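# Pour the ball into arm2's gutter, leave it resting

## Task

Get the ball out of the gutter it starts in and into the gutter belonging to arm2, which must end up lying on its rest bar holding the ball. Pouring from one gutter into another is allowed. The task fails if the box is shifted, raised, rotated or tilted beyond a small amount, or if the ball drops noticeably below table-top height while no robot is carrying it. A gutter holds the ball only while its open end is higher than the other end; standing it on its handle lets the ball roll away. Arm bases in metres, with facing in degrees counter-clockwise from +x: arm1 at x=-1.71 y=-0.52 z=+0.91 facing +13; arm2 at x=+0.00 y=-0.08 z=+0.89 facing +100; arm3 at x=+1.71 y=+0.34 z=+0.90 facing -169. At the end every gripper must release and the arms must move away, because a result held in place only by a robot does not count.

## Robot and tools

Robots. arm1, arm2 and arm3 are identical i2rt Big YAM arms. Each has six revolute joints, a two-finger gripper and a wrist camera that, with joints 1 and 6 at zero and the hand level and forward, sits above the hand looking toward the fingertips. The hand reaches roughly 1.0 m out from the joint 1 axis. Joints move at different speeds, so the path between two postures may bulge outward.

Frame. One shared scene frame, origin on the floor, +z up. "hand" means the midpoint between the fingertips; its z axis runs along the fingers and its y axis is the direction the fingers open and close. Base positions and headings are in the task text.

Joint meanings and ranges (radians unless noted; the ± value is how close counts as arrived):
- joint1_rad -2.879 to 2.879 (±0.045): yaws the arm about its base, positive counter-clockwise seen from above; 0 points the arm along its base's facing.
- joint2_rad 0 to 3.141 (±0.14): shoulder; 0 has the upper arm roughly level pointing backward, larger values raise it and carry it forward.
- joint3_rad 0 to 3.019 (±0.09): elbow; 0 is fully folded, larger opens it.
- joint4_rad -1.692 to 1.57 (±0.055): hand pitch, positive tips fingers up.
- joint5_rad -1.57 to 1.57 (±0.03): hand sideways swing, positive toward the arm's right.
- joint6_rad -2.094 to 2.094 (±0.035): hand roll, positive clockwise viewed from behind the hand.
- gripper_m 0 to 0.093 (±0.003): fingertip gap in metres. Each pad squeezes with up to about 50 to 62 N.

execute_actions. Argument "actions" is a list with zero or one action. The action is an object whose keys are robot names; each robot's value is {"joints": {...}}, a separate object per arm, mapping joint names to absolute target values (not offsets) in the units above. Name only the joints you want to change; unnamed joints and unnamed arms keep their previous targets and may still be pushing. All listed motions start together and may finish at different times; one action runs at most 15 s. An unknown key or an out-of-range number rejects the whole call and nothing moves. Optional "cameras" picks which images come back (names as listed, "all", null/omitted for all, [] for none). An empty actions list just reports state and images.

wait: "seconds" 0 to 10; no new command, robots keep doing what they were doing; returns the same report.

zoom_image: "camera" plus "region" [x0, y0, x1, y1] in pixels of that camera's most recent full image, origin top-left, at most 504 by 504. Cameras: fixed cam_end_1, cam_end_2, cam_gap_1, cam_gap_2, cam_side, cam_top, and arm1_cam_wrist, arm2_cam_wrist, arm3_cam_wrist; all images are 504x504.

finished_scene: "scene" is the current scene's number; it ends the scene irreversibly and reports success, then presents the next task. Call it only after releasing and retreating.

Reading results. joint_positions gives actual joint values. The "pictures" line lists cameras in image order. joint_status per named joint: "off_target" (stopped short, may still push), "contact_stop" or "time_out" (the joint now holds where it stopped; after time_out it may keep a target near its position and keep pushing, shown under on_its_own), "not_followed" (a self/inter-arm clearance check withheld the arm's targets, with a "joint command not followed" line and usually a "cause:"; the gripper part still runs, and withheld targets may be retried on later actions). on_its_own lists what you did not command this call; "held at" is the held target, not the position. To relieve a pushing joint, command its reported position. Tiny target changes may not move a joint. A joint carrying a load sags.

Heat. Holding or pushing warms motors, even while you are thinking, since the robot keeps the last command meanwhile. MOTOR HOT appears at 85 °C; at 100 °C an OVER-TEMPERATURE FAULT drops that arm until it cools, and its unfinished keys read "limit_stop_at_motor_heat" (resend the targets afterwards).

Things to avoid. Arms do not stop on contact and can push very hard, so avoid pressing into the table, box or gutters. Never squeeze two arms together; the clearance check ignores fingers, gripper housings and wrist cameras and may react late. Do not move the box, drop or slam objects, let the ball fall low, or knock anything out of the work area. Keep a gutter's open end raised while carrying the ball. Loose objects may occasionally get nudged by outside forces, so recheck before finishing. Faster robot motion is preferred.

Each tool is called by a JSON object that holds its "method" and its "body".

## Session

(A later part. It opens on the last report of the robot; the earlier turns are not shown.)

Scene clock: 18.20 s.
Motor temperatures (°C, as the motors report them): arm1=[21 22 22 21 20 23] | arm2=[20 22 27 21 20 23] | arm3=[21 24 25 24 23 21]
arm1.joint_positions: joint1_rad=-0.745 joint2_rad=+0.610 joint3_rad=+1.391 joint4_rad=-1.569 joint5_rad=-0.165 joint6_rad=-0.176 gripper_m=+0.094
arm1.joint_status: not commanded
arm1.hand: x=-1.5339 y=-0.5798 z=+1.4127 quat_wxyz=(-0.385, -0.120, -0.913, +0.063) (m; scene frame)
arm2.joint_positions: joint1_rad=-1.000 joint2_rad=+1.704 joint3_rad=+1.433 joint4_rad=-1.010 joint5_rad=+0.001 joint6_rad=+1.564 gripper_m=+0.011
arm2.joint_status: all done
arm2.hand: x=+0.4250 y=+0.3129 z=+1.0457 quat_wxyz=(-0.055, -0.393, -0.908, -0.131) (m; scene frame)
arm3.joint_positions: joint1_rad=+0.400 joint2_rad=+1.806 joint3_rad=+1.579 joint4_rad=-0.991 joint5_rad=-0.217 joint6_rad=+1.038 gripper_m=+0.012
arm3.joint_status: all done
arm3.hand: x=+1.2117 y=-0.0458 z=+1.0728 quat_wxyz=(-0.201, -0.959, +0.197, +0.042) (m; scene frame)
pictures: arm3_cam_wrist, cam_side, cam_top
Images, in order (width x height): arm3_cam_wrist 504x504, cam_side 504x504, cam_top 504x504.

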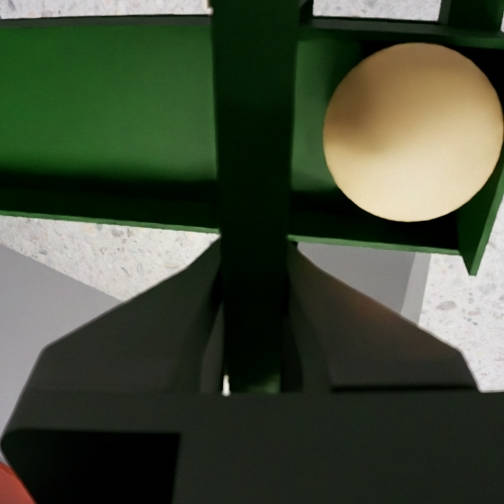

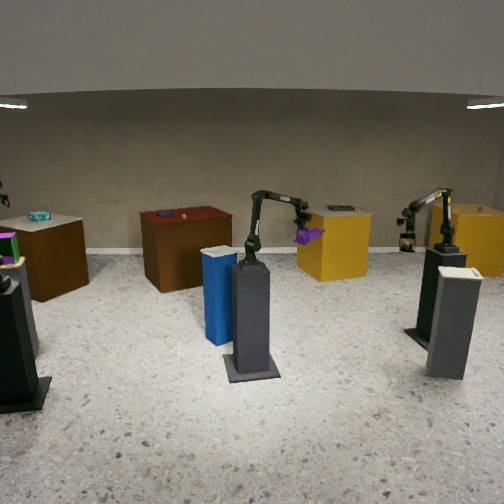

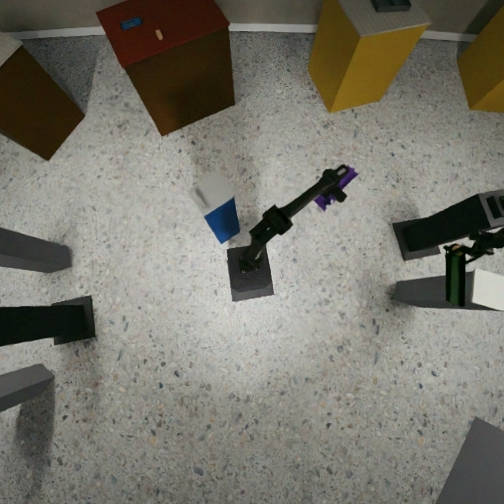

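{"method": "execute_actions", "body": {"actions": [{"arm3":{"joints":{"joint1_rad":0.25,"joint3_rad":1.72,"joint4_rad":-1.03,"joint5_rad":0,"joint6_rad":1.58}},"arm2":{"joints":{"joint1_rad":-1.5}}}], "cameras": []}}

{"method": "execute_actions", "body": {"actions": [{"arm3":{"joints":{"joint1_rad":0.05,"joint3_rad":1.92,"joint4_rad":-1.27}}}], "cameras": ["arm3_cam_wrist","cam_side","cam_gap_2"]}}

Scene clock: 20.40 s.
Motor temperatures (°C, as the motors report them): arm1=[21 22 22 21 20 23] | arm2=[20 22 28 21 20 23] | arm3=[21 24 25 24 23 21]
arm1.joint_positions: joint1_rad=-0.745 joint2_rad=+0.610 joint3_rad=+1.391 joint4_rad=-1.569 joint5_rad=-0.165 joint6_rad=-0.176 gripper_m=+0.094
arm1.joint_status: not commanded
arm1.hand: x=-1.5339 y=-0.5798 z=+1.4127 quat_wxyz=(-0.385, -0.120, -0.913, +0.063) (m; scene frame)
arm2.joint_positions: joint1_rad=-1.498 joint2_rad=+1.704 joint3_rad=+1.433 joint4_rad=-1.010 joint5_rad=+0.000 joint6_rad=+1.568 gripper_m=+0.011
arm2.joint_status: all done
arm2.hand: x=+0.5609 y=+0.0629 z=+1.0445 quat_wxyz=(-0.086, -0.606, -0.783, -0.112) (m; scene frame)
arm3.joint_positions: joint1_rad=+0.241 joint2_rad=+1.816 joint3_rad=+1.665 joint4_rad=-1.024 joint5_rad=+0.001 joint6_rad=+1.567 gripper_m=+0.012
arm3.joint_status: all done
arm3.hand: x=+1.1233 y=+0.0640 z=+1.1002 quat_wxyz=(-0.167, -0.827, +0.526, +0.106) (m; scene frame)
pictures: none
No camera images: the call's "cameras" was empty. Leave "cameras" out to get every camera's image.

Scene clock: 21.70 s.
Motor temperatures (°C, as the motors report them): arm1=[21 22 22 21 20 23] | arm2=[20 22 28 21 20 23] | arm3=[21 24 26 24 23 21]
arm1.joint_positions: joint1_rad=-0.745 joint2_rad=+0.610 joint3_rad=+1.391 joint4_rad=-1.569 joint5_rad=-0.165 joint6_rad=-0.176 gripper_m=+0.094
arm1.joint_status: not commanded
arm1.hand: x=-1.5339 y=-0.5798 z=+1.4127 quat_wxyz=(-0.385, -0.120, -0.913, +0.063) (m; scene frame)
arm2.joint_positions: joint1_rad=-1.498 joint2_rad=+1.704 joint3_rad=+1.433 joint4_rad=-1.010 joint5_rad=+0.000 joint6_rad=+1.568 gripper_m=+0.011
arm2.joint_status: not commanded
arm2.hand: x=+0.5609 y=+0.0629 z=+1.0445 quat_wxyz=(-0.086, -0.606, -0.783, -0.112) (m; scene frame)
arm3.joint_positions: joint1_rad=+0.045 joint2_rad=+1.819 joint3_rad=+1.870 joint4_rad=-1.263 joint5_rad=+0.001 joint6_rad=+1.570 gripper_m=+0.012
arm3.joint_status: all done
arm3.hand: x=+1.0848 y=+0.1858 z=+1.1727 quat_wxyz=(-0.141, -0.774, +0.608, +0.110) (m; scene frame)
pictures: arm3_cam_wrist, cam_gap_2, cam_side
Images, in order (width x height): arm3_cam_wrist 504x504, cam_gap_2 504x504, cam_side 504x504.

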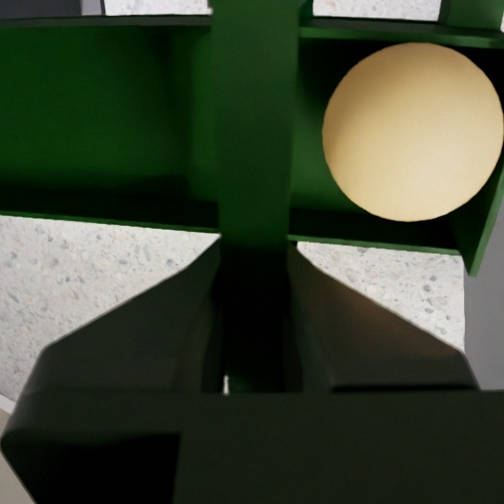

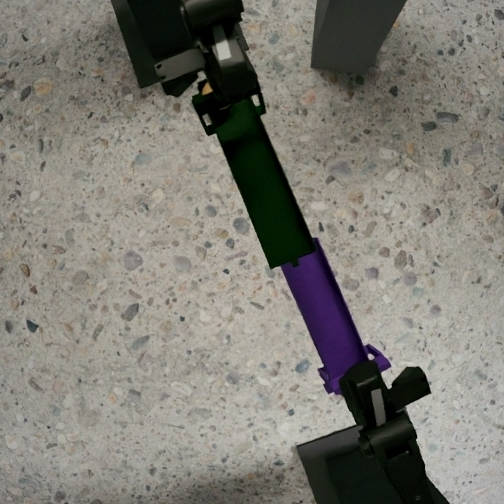

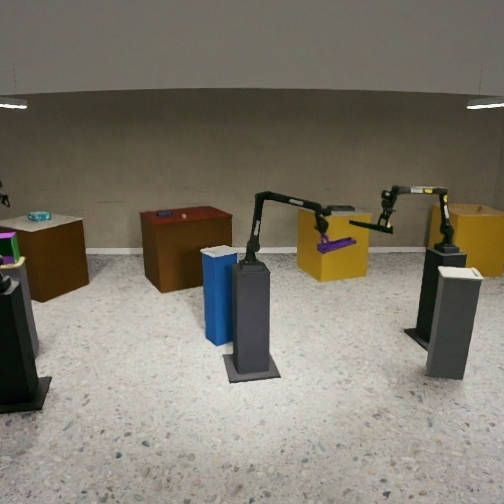

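{"method": "execute_actions", "body": {"actions": [{"arm3":{"joints":{"joint2_rad":2.05,"joint3_rad":2.27,"joint4_rad":-1.3}},"arm2":{"joints":{"joint1_rad":-1.47,"joint2_rad":1.83,"joint3_rad":1.6,"joint4_rad":-1.05}}}], "cameras": []}}

{"method": "execute_actions", "body": {"actions": [{"arm3":{"joints":{"joint4_rad":-1.5}}}], "cameras": ["cam_side","cam_gap_2"]}}

{"method": "zoom_image", "body": {"camera": "cam_side", "region": [290, 170, 430, 270]}}

Scene clock: 23.50 s.
Motor temperatures (°C, as the motors report them): arm1=[21 22 22 21 20 23] | arm2=[20 22 29 21 20 23] | arm3=[21 24 26 24 23 21]
arm1.joint_positions: joint1_rad=-0.745 joint2_rad=+0.610 joint3_rad=+1.391 joint4_rad=-1.569 joint5_rad=-0.165 joint6_rad=-0.176 gripper_m=+0.094
arm1.joint_status: not commanded
arm1.hand: x=-1.5339 y=-0.5798 z=+1.4127 quat_wxyz=(-0.385, -0.120, -0.913, +0.063) (m; scene frame)
arm2.joint_positions: joint1_rad=-1.473 joint2_rad=+1.849 joint3_rad=+1.537 joint4_rad=-1.049 joint5_rad=+0.000 joint6_rad=+1.568 gripper_m=+0.011
arm2.joint_status: all done
arm2.hand: x=+0.5838 y=+0.0846 z=+1.0039 quat_wxyz=(-0.060, -0.599, -0.794, -0.082) (m; scene frame)
arm3.joint_positions: joint1_rad=+0.045 joint2_rad=+2.088 joint3_rad=+2.206 joint4_rad=-1.298 joint5_rad=+0.001 joint6_rad=+1.570 gripper_m=+0.012
arm3.joint_status: all done
arm3.hand: x=+0.9947 y=+0.1638 z=+1.1467 quat_wxyz=(-0.154, -0.771, +0.606, +0.120) (m; scene frame)
pictures: none
No camera images: the call's "cameras" was empty. Leave "cameras" out to get every camera's image.

Scene clock: 24.40 s.
Motor temperatures (°C, as the motors report them): arm1=[21 22 22 21 20 23] | arm2=[20 22 29 21 20 23] | arm3=[21 24 26 24 23 21]
arm1.joint_positions: joint1_rad=-0.745 joint2_rad=+0.610 joint3_rad=+1.391 joint4_rad=-1.569 joint5_rad=-0.165 joint6_rad=-0.176 gripper_m=+0.094
arm1.joint_status: not commanded
arm1.hand: x=-1.5339 y=-0.5798 z=+1.4127 quat_wxyz=(-0.385, -0.120, -0.913, +0.063) (m; scene frame)
arm2.joint_positions: joint1_rad=-1.473 joint2_rad=+1.849 joint3_rad=+1.537 joint4_rad=-1.049 joint5_rad=+0.000 joint6_rad=+1.568 gripper_m=+0.011
arm2.joint_status: not commanded
arm2.hand: x=+0.5838 y=+0.0846 z=+1.0039 quat_wxyz=(-0.060, -0.599, -0.794, -0.082) (m; scene frame)
arm3.joint_positions: joint1_rad=+0.045 joint2_rad=+2.088 joint3_rad=+2.207 joint4_rad=-1.491 joint5_rad=+0.001 joint6_rad=+1.570 gripper_m=+0.012
arm3.joint_status: all done
arm3.hand: x=+1.0387 y=+0.1744 z=+1.1330 quat_wxyz=(-0.079, -0.783, +0.614, +0.061) (m; scene frame)
pictures: cam_gap_2, cam_side
Images, in order (width x height): cam_gap_2 504x504, cam_side 504x504.

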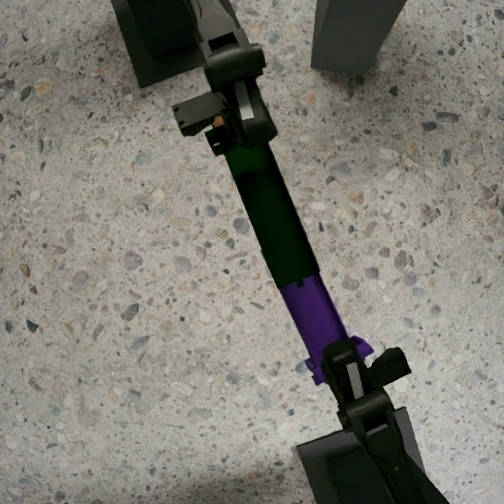

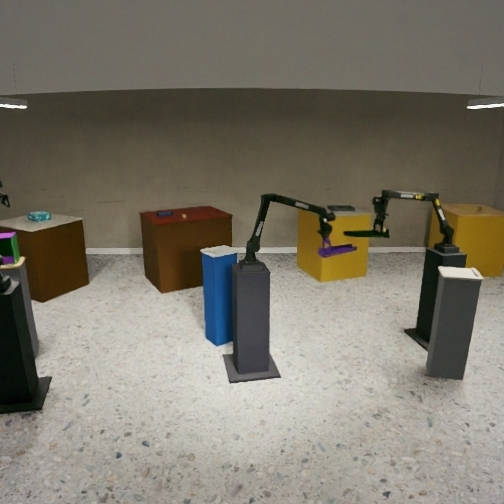

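Region (290, 170, 430, 270) of cam_side's 504x504 image, scaled by 3.600, with more detail than that image has; it fills the top 360 rows of this view, and the rest is white.

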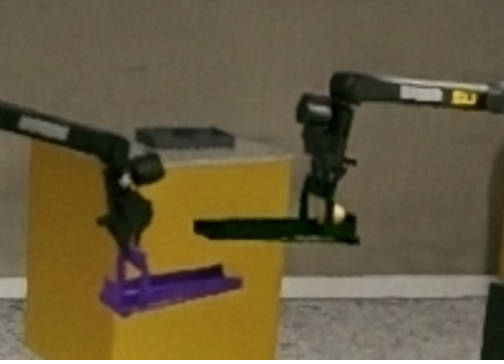

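{"method": "execute_actions", "body": {"actions": [{"arm2":{"joints":{"joint3_rad":1.65}},"arm3":{"joints":{"joint4_rad":-1.54}}}], "cameras": ["cam_side","cam_gap_2"]}}

{"method": "zoom_image", "body": {"camera": "cam_side", "region": [290, 170, 430, 270]}}

{"method": "zoom_image", "body": {"camera": "cam_gap_2", "region": [200, 180, 400, 380]}}

Scene clock: 25.43 s.
Motor temperatures (°C, as the motors report them): arm1=[21 22 22 21 20 23] | arm2=[20 23 29 21 20 23] | arm3=[21 24 26 24 23 21]
arm1.joint_positions: joint1_rad=-0.745 joint2_rad=+0.610 joint3_rad=+1.391 joint4_rad=-1.569 joint5_rad=-0.165 joint6_rad=-0.176 gripper_m=+0.094
arm1.joint_status: not commanded
arm1.hand: x=-1.5339 y=-0.5798 z=+1.4127 quat_wxyz=(-0.385, -0.120, -0.913, +0.063) (m; scene frame)
arm2.joint_positions: joint1_rad=-1.473 joint2_rad=+1.849 joint3_rad=+1.588 joint4_rad=-1.050 joint5_rad=+0.000 joint6_rad=+1.568 gripper_m=+0.011
arm2.joint_status: all done
arm2.hand: x=+0.6007 y=+0.0893 z=+1.0254 quat_wxyz=(-0.075, -0.597, -0.792, -0.102) (m; scene frame)
arm3.joint_positions: joint1_rad=+0.045 joint2_rad=+2.088 joint3_rad=+2.207 joint4_rad=-1.530 joint5_rad=+0.001 joint6_rad=+1.570 gripper_m=+0.012
arm3.joint_status: all done
arm3.hand: x=+1.0480 y=+0.1767 z=+1.1313 quat_wxyz=(-0.063, -0.784, +0.616, +0.049) (m; scene frame)
pictures: cam_gap_2, cam_side
Images, in order (width x height): cam_gap_2 504x504, cam_side 504x504.

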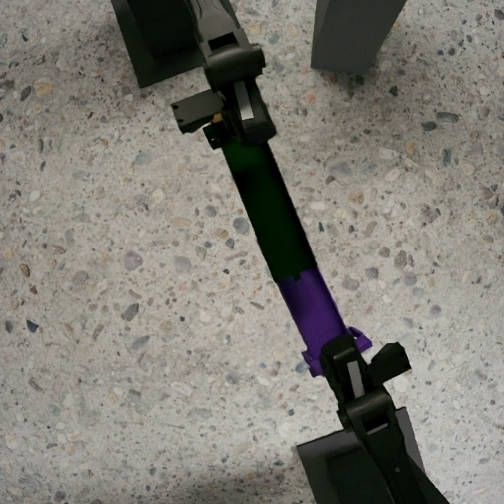

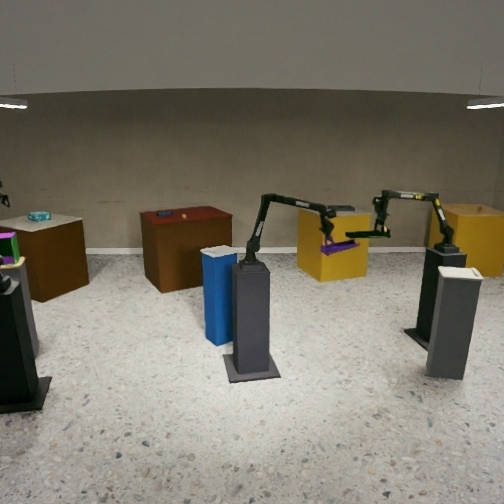

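Region (290, 170, 430, 270) of cam_side's 504x504 image, scaled by 3.600, with more detail than that image has; it fills the top 360 rows of this view, and the rest is white.

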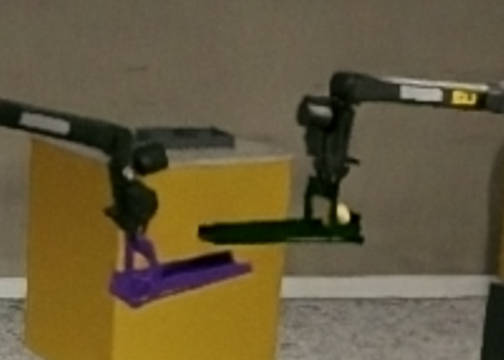

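Region (200, 180, 400, 380) of cam_gap_2's 504x504 image, scaled by 2.520, with more detail than that image has.

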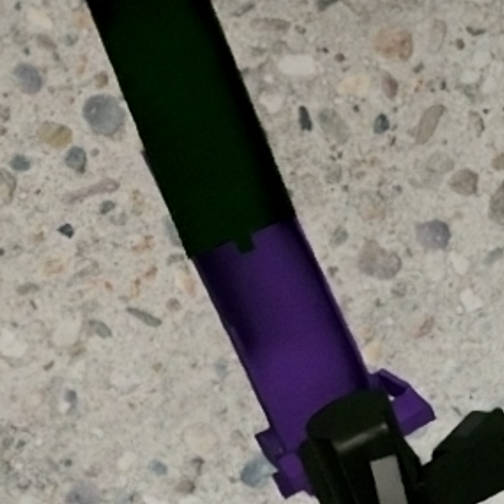

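{"method": "execute_actions", "body": {"actions": [{"arm3":{"joints":{"joint4_rad":-1.64}}}], "cameras": ["cam_side"]}}

{"method": "wait", "body": {"seconds": 2}}

Scene clock: 26.40 s.
Motor temperatures (°C, as the motors report them): arm1=[21 22 22 21 20 23] | arm2=[20 23 29 21 20 23] | arm3=[21 24 27 24 23 21]
arm1.joint_positions: joint1_rad=-0.745 joint2_rad=+0.610 joint3_rad=+1.391 joint4_rad=-1.569 joint5_rad=-0.165 joint6_rad=-0.176 gripper_m=+0.094
arm1.joint_status: not commanded
arm1.hand: x=-1.5339 y=-0.5798 z=+1.4127 quat_wxyz=(-0.385, -0.120, -0.913, +0.063) (m; scene frame)
arm2.joint_positions: joint1_rad=-1.473 joint2_rad=+1.849 joint3_rad=+1.588 joint4_rad=-1.050 joint5_rad=+0.000 joint6_rad=+1.568 gripper_m=+0.011
arm2.joint_status: not commanded
arm2.hand: x=+0.6007 y=+0.0893 z=+1.0254 quat_wxyz=(-0.075, -0.597, -0.792, -0.102) (m; scene frame)
arm3.joint_positions: joint1_rad=+0.045 joint2_rad=+2.088 joint3_rad=+2.207 joint4_rad=-1.630 joint5_rad=+0.001 joint6_rad=+1.570 gripper_m=+0.012
arm3.joint_status: all done
arm3.hand: x=+1.0715 y=+0.1824 z=+1.1286 quat_wxyz=(-0.025, -0.786, +0.617, +0.018) (m; scene frame)
pictures: cam_side
Images, in order (width x height): cam_side 504x504.

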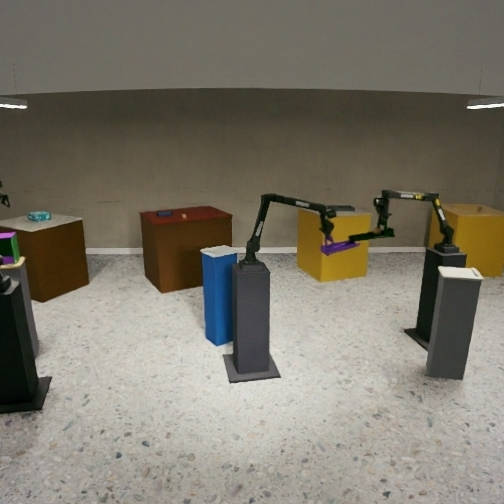

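Scene clock: 28.40 s.
Motor temperatures (°C, as the motors report them): arm1=[21 22 22 21 20 23] | arm2=[20 23 30 21 20 23] | arm3=[21 24 27 24 23 21]
arm1.joint_positions: joint1_rad=-0.745 joint2_rad=+0.610 joint3_rad=+1.391 joint4_rad=-1.569 joint5_rad=-0.165 joint6_rad=-0.176 gripper_m=+0.094
arm1.joint_status: not commanded
arm1.hand: x=-1.5339 y=-0.5798 z=+1.4127 quat_wxyz=(-0.385, -0.120, -0.913, +0.063) (m; scene frame)
arm2.joint_positions: joint1_rad=-1.473 joint2_rad=+1.849 joint3_rad=+1.588 joint4_rad=-1.052 joint5_rad=+0.000 joint6_rad=+1.569 gripper_m=+0.011
arm2.joint_status: not commanded
arm2.hand: x=+0.6003 y=+0.0892 z=+1.0252 quat_wxyz=(-0.075, -0.598, -0.792, -0.101) (m; scene frame)
arm3.joint_positions: joint1_rad=+0.045 joint2_rad=+2.088 joint3_rad=+2.207 joint4_rad=-1.631 joint5_rad=+0.001 joint6_rad=+1.570 gripper_m=+0.012
arm3.joint_status: all done
arm3.hand: x=+1.0719 y=+0.1825 z=+1.1286 quat_wxyz=(-0.024, -0.786, +0.617, +0.018) (m; scene frame)
wait: 2.00 s; at rest by 0.27 s
pictures: arm1_cam_wrist, arm2_cam_wrist, arm3_cam_wrist, cam_end_1, cam_end_2, cam_gap_1, cam_gap_2, cam_side, cam_top
Images, in order (width x height): arm1_cam_wrist 504x504, arm2_cam_wrist 504x504, arm3_cam_wrist 504x504, cam_end_1 504x504, cam_end_2 504x504, cam_gap_1 504x504, cam_gap_2 504x504, cam_side 504x504, cam_top 504x504.

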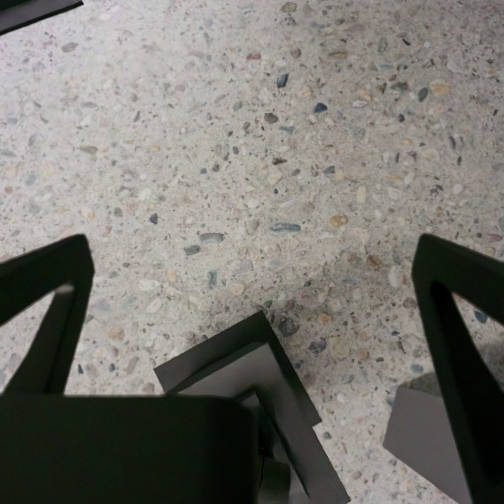

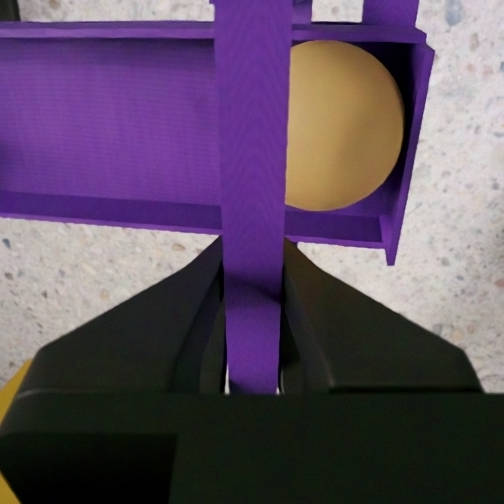

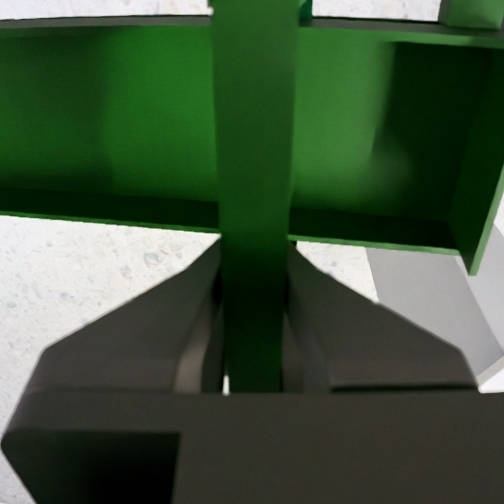

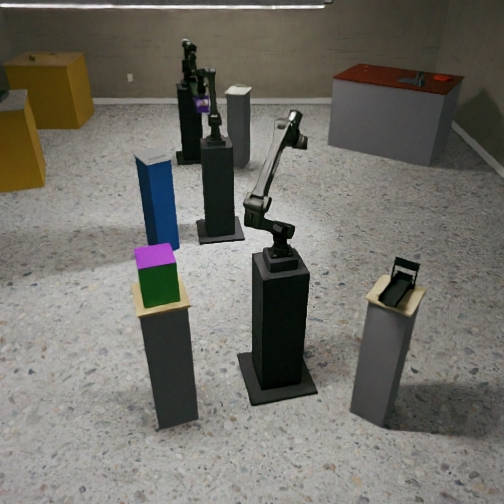

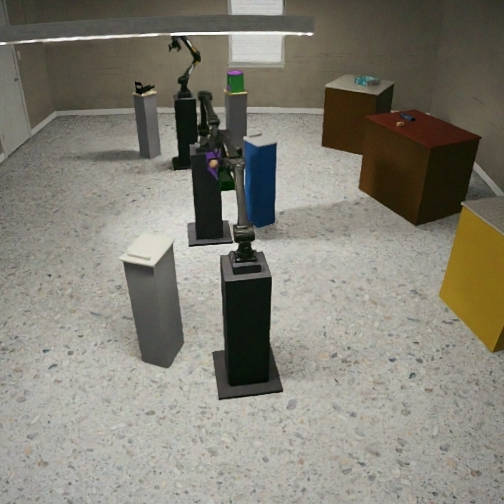

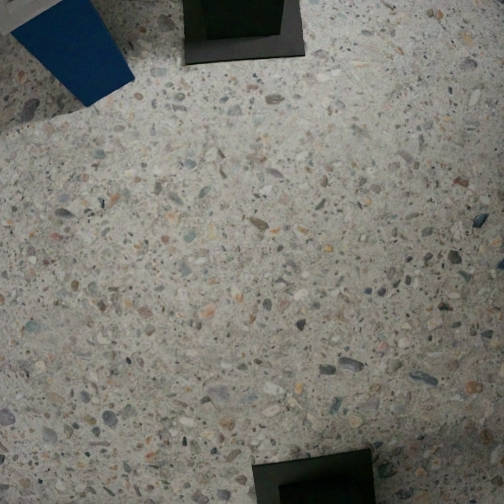

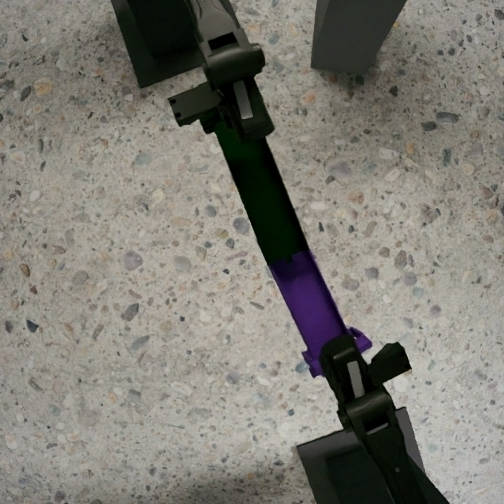

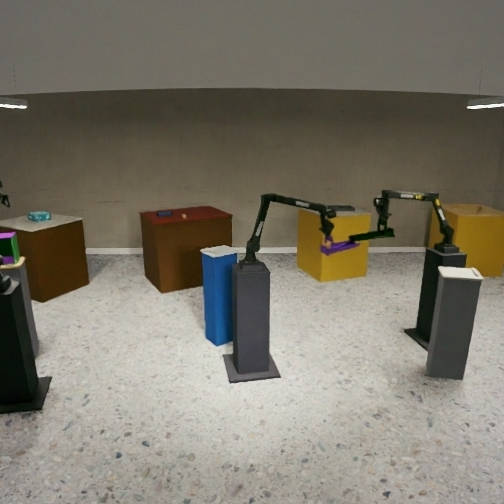

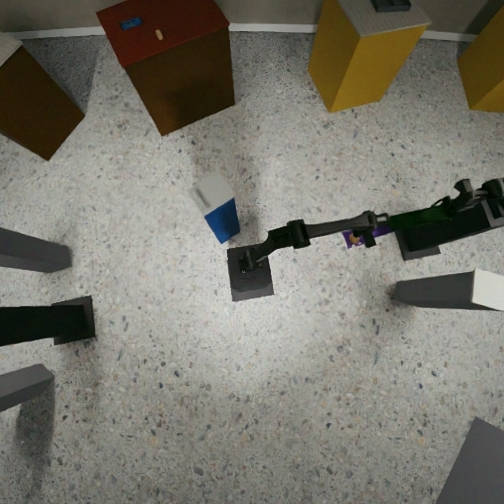

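{"method": "execute_actions", "body": {"actions": [{"arm3":{"joints":{"joint2_rad":1.75,"joint3_rad":2.05}}}], "cameras": []}}

{"method": "execute_actions", "body": {"actions": [{"arm3":{"joints":{"joint1_rad":1.0,"joint5_rad":-0.2,"joint6_rad":-0.095}},"arm2":{"joints":{"joint1_rad":-1.0,"joint2_rad":1.7,"joint4_rad":-1.1,"joint5_rad":-0.22,"joint6_rad":1.05}}}], "cameras": []}}

{"method": "execute_actions", "body": {"actions": [{"arm3":{"joints":{"joint2_rad":1.8,"joint3_rad":1.58,"joint4_rad":-1.3}},"arm2":{"joints":{"joint1_rad":-0.45,"joint4_rad":-1.28,"joint5_rad":-0.38,"joint6_rad":0.45}}}], "cameras": []}}

{"method": "execute_actions", "body": {"actions": [{"arm3":{"joints":{"joint2_rad":1.9,"joint4_rad":-1.18}},"arm2":{"joints":{"joint1_rad":0.155,"joint4_rad":-1.47,"joint5_rad":-0.4,"joint6_rad":-0.27}}}], "cameras": ["arm2_cam_wrist"]}}

{"method": "execute_actions", "body": {"actions": [{"arm2":{"joints":{"joint2_rad":1.78,"joint3_rad":1.43,"joint4_rad":-1.17,"joint5_rad":-0.22}}}], "cameras": ["arm2_cam_wrist","cam_side","cam_end_2"]}}

Scene clock: 30.33 s.
Motor temperatures (°C, as the motors report them): arm1=[21 22 23 21 20 23] | arm2=[20 23 30 21 20 23] | arm3=[21 25 27 24 23 21]
arm1.joint_positions: joint1_rad=-0.745 joint2_rad=+0.610 joint3_rad=+1.391 joint4_rad=-1.569 joint5_rad=-0.165 joint6_rad=-0.176 gripper_m=+0.094
arm1.joint_status: not commanded
arm1.hand: x=-1.5339 y=-0.5798 z=+1.4127 quat_wxyz=(-0.385, -0.120, -0.913, +0.063) (m; scene frame)
arm2.joint_positions: joint1_rad=-1.473 joint2_rad=+1.849 joint3_rad=+1.588 joint4_rad=-1.052 joint5_rad=+0.000 joint6_rad=+1.569 gripper_m=+0.011
arm2.joint_status: not commanded
arm2.hand: x=+0.6003 y=+0.0892 z=+1.0252 quat_wxyz=(-0.075, -0.598, -0.792, -0.101) (m; scene frame)
arm3.joint_positions: joint1_rad=+0.045 joint2_rad=+1.763 joint3_rad=+2.034 joint4_rad=-1.633 joint5_rad=+0.001 joint6_rad=+1.570 gripper_m=+0.012
arm3.joint_status: all done
arm3.hand: x=+1.1517 y=+0.2022 z=+1.2534 quat_wxyz=(-0.083, -0.782, +0.614, +0.064) (m; scene frame)
pictures: none
No camera images: the call's "cameras" was empty. Leave "cameras" out to get every camera's image.

Scene clock: 32.53 s.
Motor temperatures (°C, as the motors report them): arm1=[21 22 23 21 20 23] | arm2=[20 23 31 21 20 23] | arm3=[21 25 27 24 23 21]
arm1.joint_positions: joint1_rad=-0.745 joint2_rad=+0.610 joint3_rad=+1.391 joint4_rad=-1.569 joint5_rad=-0.165 joint6_rad=-0.176 gripper_m=+0.094
arm1.joint_status: not commanded
arm1.hand: x=-1.5339 y=-0.5798 z=+1.4127 quat_wxyz=(-0.385, -0.120, -0.913, +0.063) (m; scene frame)
arm2.joint_positions: joint1_rad=-1.006 joint2_rad=+1.713 joint3_rad=+1.599 joint4_rad=-1.100 joint5_rad=-0.217 joint6_rad=+1.067 gripper_m=+0.011
arm2.joint_status: all done
arm2.hand: x=+0.4238 y=+0.3575 z=+1.1126 quat_wxyz=(-0.022, -0.140, -0.969, -0.205) (m; scene frame)
arm3.joint_positions: joint1_rad=+1.013 joint2_rad=+1.772 joint3_rad=+2.034 joint4_rad=-1.633 joint5_rad=-0.199 joint6_rad=-0.081 gripper_m=+0.012
arm3.joint_status: all done
arm3.hand: x=+1.5394 y=-0.2162 z=+1.2523 quat_wxyz=(-0.137, -0.786, -0.602, +0.032) (m; scene frame)
pictures: none
No camera images: the call's "cameras" was empty. Leave "cameras" out to get every camera's image.

Scene clock: 34.13 s.
Motor temperatures (°C, as the motors report them): arm1=[21 22 23 21 20 23] | arm2=[20 23 31 21 20 23] | arm3=[21 25 27 24 23 21]
arm1.joint_positions: joint1_rad=-0.745 joint2_rad=+0.610 joint3_rad=+1.391 joint4_rad=-1.569 joint5_rad=-0.165 joint6_rad=-0.176 gripper_m=+0.094
arm1.joint_status: not commanded
arm1.hand: x=-1.5339 y=-0.5798 z=+1.4127 quat_wxyz=(-0.385, -0.120, -0.913, +0.063) (m; scene frame)
arm2.joint_positions: joint1_rad=-0.452 joint2_rad=+1.713 joint3_rad=+1.599 joint4_rad=-1.277 joint5_rad=-0.375 joint6_rad=+0.467 gripper_m=+0.011
arm2.joint_status: all done
arm2.hand: x=+0.0942 y=+0.4803 z=+1.1114 quat_wxyz=(+0.090, +0.409, -0.888, -0.188) (m; scene frame)
arm3.joint_positions: joint1_rad=+1.013 joint2_rad=+1.830 joint3_rad=+1.554 joint4_rad=-1.315 joint5_rad=-0.197 joint6_rad=-0.084 gripper_m=+0.012
arm3.joint_status: all done
arm3.hand: x=+1.5511 y=-0.1852 z=+1.0356 quat_wxyz=(-0.079, -0.795, -0.598, -0.060) (m; scene frame)
pictures: none
No camera images: the call's "cameras" was empty. Leave "cameras" out to get every camera's image.

Scene clock: 35.87 s.
Motor temperatures (°C, as the motors report them): arm1=[21 22 23 21 20 23] | arm2=[20 23 31 21 20 23] | arm3=[21 25 27 24 23 21]
arm1.joint_positions: joint1_rad=-0.745 joint2_rad=+0.610 joint3_rad=+1.391 joint4_rad=-1.569 joint5_rad=-0.165 joint6_rad=-0.176 gripper_m=+0.094
arm1.joint_status: not commanded
arm1.hand: x=-1.5339 y=-0.5798 z=+1.4127 quat_wxyz=(-0.385, -0.120, -0.913, +0.063) (m; scene frame)
arm2.joint_positions: joint1_rad=+0.156 joint2_rad=+1.713 joint3_rad=+1.599 joint4_rad=-1.464 joint5_rad=-0.394 joint6_rad=-0.254 gripper_m=+0.011
arm2.joint_status: all done
arm2.hand: x=-0.2310 y=+0.3908 z=+1.1110 quat_wxyz=(+0.147, +0.864, -0.463, -0.134) (m; scene frame)
arm3.joint_positions: joint1_rad=+1.013 joint2_rad=+1.924 joint3_rad=+1.554 joint4_rad=-1.194 joint5_rad=-0.197 joint6_rad=-0.084 gripper_m=+0.012
arm3.joint_status: all done
arm3.hand: x=+1.5415 y=-0.2105 z=+0.9851 quat_wxyz=(-0.086, -0.795, -0.599, -0.049) (m; scene frame)
pictures: arm2_cam_wrist
Images, in order (width x height): arm2_cam_wrist 504x504.

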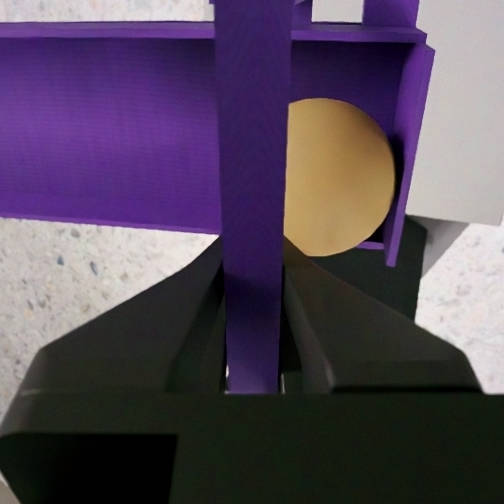

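Scene clock: 36.90 s.
Motor temperatures (°C, as the motors report them): arm1=[21 22 23 21 20 23] | arm2=[20 23 31 21 20 23] | arm3=[21 25 27 24 23 21]
arm1.joint_positions: joint1_rad=-0.745 joint2_rad=+0.610 joint3_rad=+1.391 joint4_rad=-1.569 joint5_rad=-0.165 joint6_rad=-0.176 gripper_m=+0.094
arm1.joint_status: not commanded
arm1.hand: x=-1.5339 y=-0.5798 z=+1.4127 quat_wxyz=(-0.385, -0.120, -0.913, +0.063) (m; scene frame)
arm2.joint_positions: joint1_rad=+0.156 joint2_rad=+1.809 joint3_rad=+1.404 joint4_rad=-1.179 joint5_rad=-0.216 joint6_rad=-0.255 gripper_m=+0.011
arm2.joint_status: all done
arm2.hand: x=-0.2058 y=+0.4047 z=+0.9813 quat_wxyz=(+0.085, +0.876, -0.469, -0.071) (m; scene frame)
arm3.joint_positions: joint1_rad=+1.013 joint2_rad=+1.924 joint3_rad=+1.554 joint4_rad=-1.194 joint5_rad=-0.197 joint6_rad=-0.084 gripper_m=+0.012
arm3.joint_status: not commanded
arm3.hand: x=+1.5415 y=-0.2105 z=+0.9851 quat_wxyz=(-0.086, -0.795, -0.599, -0.049) (m; scene frame)
pictures: arm2_cam_wrist, cam_end_2, cam_side
Images, in order (width x height): arm2_cam_wrist 504x504, cam_end_2 504x504, cam_side 504x504.

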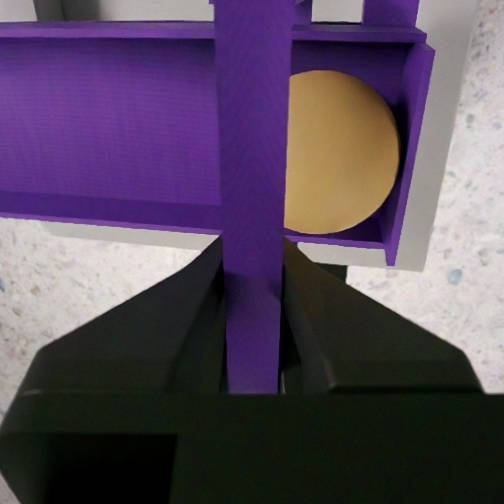

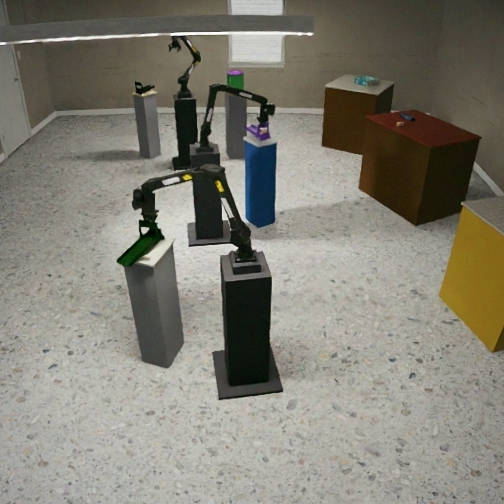

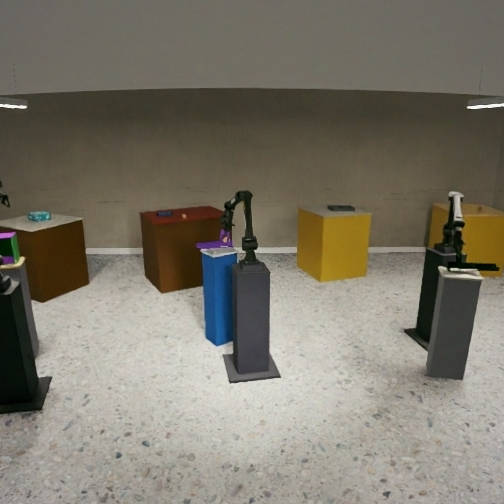

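{"method": "execute_actions", "body": {"actions": [{"arm2":{"joints":{"joint1_rad":0.14,"joint2_rad":1.85,"joint4_rad":-1.115,"joint5_rad":-0.2}},"arm3":{"joints":{"joint1_rad":0.97,"joint2_rad":1.95,"joint4_rad":-1.155}}}], "cameras": []}}

Scene clock: 37.97 s.
Motor temperatures (°C, as the motors report them): arm1=[21 22 23 21 20 23] | arm2=[20 23 31 21 20 23] | arm3=[21 25 27 24 23 21]
arm1.joint_positions: joint1_rad=-0.745 joint2_rad=+0.610 joint3_rad=+1.391 joint4_rad=-1.569 joint5_rad=-0.165 joint6_rad=-0.176 gripper_m=+0.094
arm1.joint_status: not commanded
arm1.hand: x=-1.5339 y=-0.5798 z=+1.4127 quat_wxyz=(-0.385, -0.120, -0.913, +0.063) (m; scene frame)
arm2.joint_positions: joint1_rad=+0.143 joint2_rad=+1.849 joint3_rad=+1.404 joint4_rad=-1.126 joint5_rad=-0.206 joint6_rad=-0.255 gripper_m=+0.011
arm2.joint_status: all done
arm2.hand: x=-0.2015 y=+0.4183 z=+0.9604 quat_wxyz=(+0.076, +0.874, -0.474, -0.074) (m; scene frame)
arm3.joint_positions: joint1_rad=+0.976 joint2_rad=+1.953 joint3_rad=+1.554 joint4_rad=-1.168 joint5_rad=-0.201 joint6_rad=-0.085 gripper_m=+0.012
arm3.joint_status: all done
arm3.hand: x=+1.5201 y=-0.2083 z=+0.9689 quat_wxyz=(-0.088, -0.805, -0.584, -0.050) (m; scene frame)
pictures: none
No camera images: the call's "cameras" was empty. Leave "cameras" out to get every camera's image.

{"method": "execute_actions", "body": {"actions": [{"arm2":{"joints":{"gripper_m":0.07}},"arm3":{"joints":{"gripper_m":0.07}}}], "cameras": []}}

{"method": "execute_actions", "body": {"actions": [{"arm2":{"joints":{"joint2_rad":1.3}},"arm3":{"joints":{"joint2_rad":1.4}}}], "cameras": ["arm2_cam_wrist","cam_side"]}}

Scene clock: 38.93 s.
Motor temperatures (°C, as the motors report them): arm1=[21 22 23 21 20 23] | arm2=[20 23 31 21 20 23] | arm3=[21 25 27 24 23 21]
arm1.joint_positions: joint1_rad=-0.745 joint2_rad=+0.610 joint3_rad=+1.391 joint4_rad=-1.569 joint5_rad=-0.165 joint6_rad=-0.176 gripper_m=+0.094
arm1.joint_status: not commanded
arm1.hand: x=-1.5339 y=-0.5798 z=+1.4127 quat_wxyz=(-0.385, -0.120, -0.913, +0.063) (m; scene frame)
arm2.joint_positions: joint1_rad=+0.143 joint2_rad=+1.849 joint3_rad=+1.404 joint4_rad=-1.124 joint5_rad=-0.202 joint6_rad=-0.255 gripper_m=+0.070
arm2.joint_status: all done
arm2.hand: x=-0.2009 y=+0.4188 z=+0.9603 quat_wxyz=(+0.074, +0.874, -0.474, -0.073) (m; scene frame)
arm3.joint_positions: joint1_rad=+0.976 joint2_rad=+1.953 joint3_rad=+1.554 joint4_rad=-1.168 joint5_rad=-0.201 joint6_rad=-0.085 gripper_m=+0.070
arm3.joint_status: all done
arm3.hand: x=+1.5201 y=-0.2083 z=+0.9689 quat_wxyz=(-0.088, -0.805, -0.584, -0.050) (m; scene frame)
pictures: none
No camera images: the call's "cameras" was empty. Leave "cameras" out to get every camera's image.

Scene clock: 40.50 s.
Motor temperatures (°C, as the motors report them): arm1=[21 22 23 21 20 23] | arm2=[20 23 31 21 20 23] | arm3=[21 25 27 24 23 21]
arm1.joint_positions: joint1_rad=-0.745 joint2_rad=+0.610 joint3_rad=+1.391 joint4_rad=-1.569 joint5_rad=-0.165 joint6_rad=-0.176 gripper_m=+0.094
arm1.joint_status: not commanded
arm1.hand: x=-1.5339 y=-0.5798 z=+1.4127 quat_wxyz=(-0.385, -0.120, -0.913, +0.063) (m; scene frame)
arm2.joint_positions: joint1_rad=+0.143 joint2_rad=+1.300 joint3_rad=+1.404 joint4_rad=-1.123 joint5_rad=-0.201 joint6_rad=-0.255 gripper_m=+0.070
arm2.joint_status: all done
arm2.hand: x=-0.1853 y=+0.3774 z=+1.2379 quat_wxyz=(-0.114, +0.853, -0.433, -0.267) (m; scene frame)
arm3.joint_positions: joint1_rad=+0.976 joint2_rad=+1.407 joint3_rad=+1.564 joint4_rad=-1.168 joint5_rad=-0.201 joint6_rad=-0.085 gripper_m=+0.070
arm3.joint_status: all done
arm3.hand: x=+1.5380 y=-0.1655 z=+1.2723 quat_wxyz=(-0.225, -0.758, -0.583, +0.186) (m; scene frame)
pictures: arm2_cam_wrist, cam_side
Images, in order (width x height): arm2_cam_wrist 504x504, cam_side 504x504.

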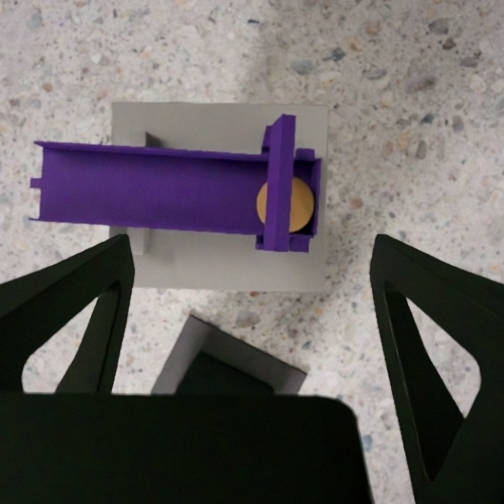

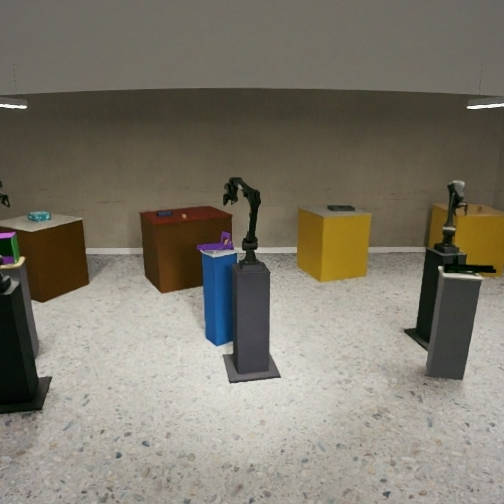

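{"method": "finished_scene", "body": {"scene": 1}}

The scene is finished: the task was done.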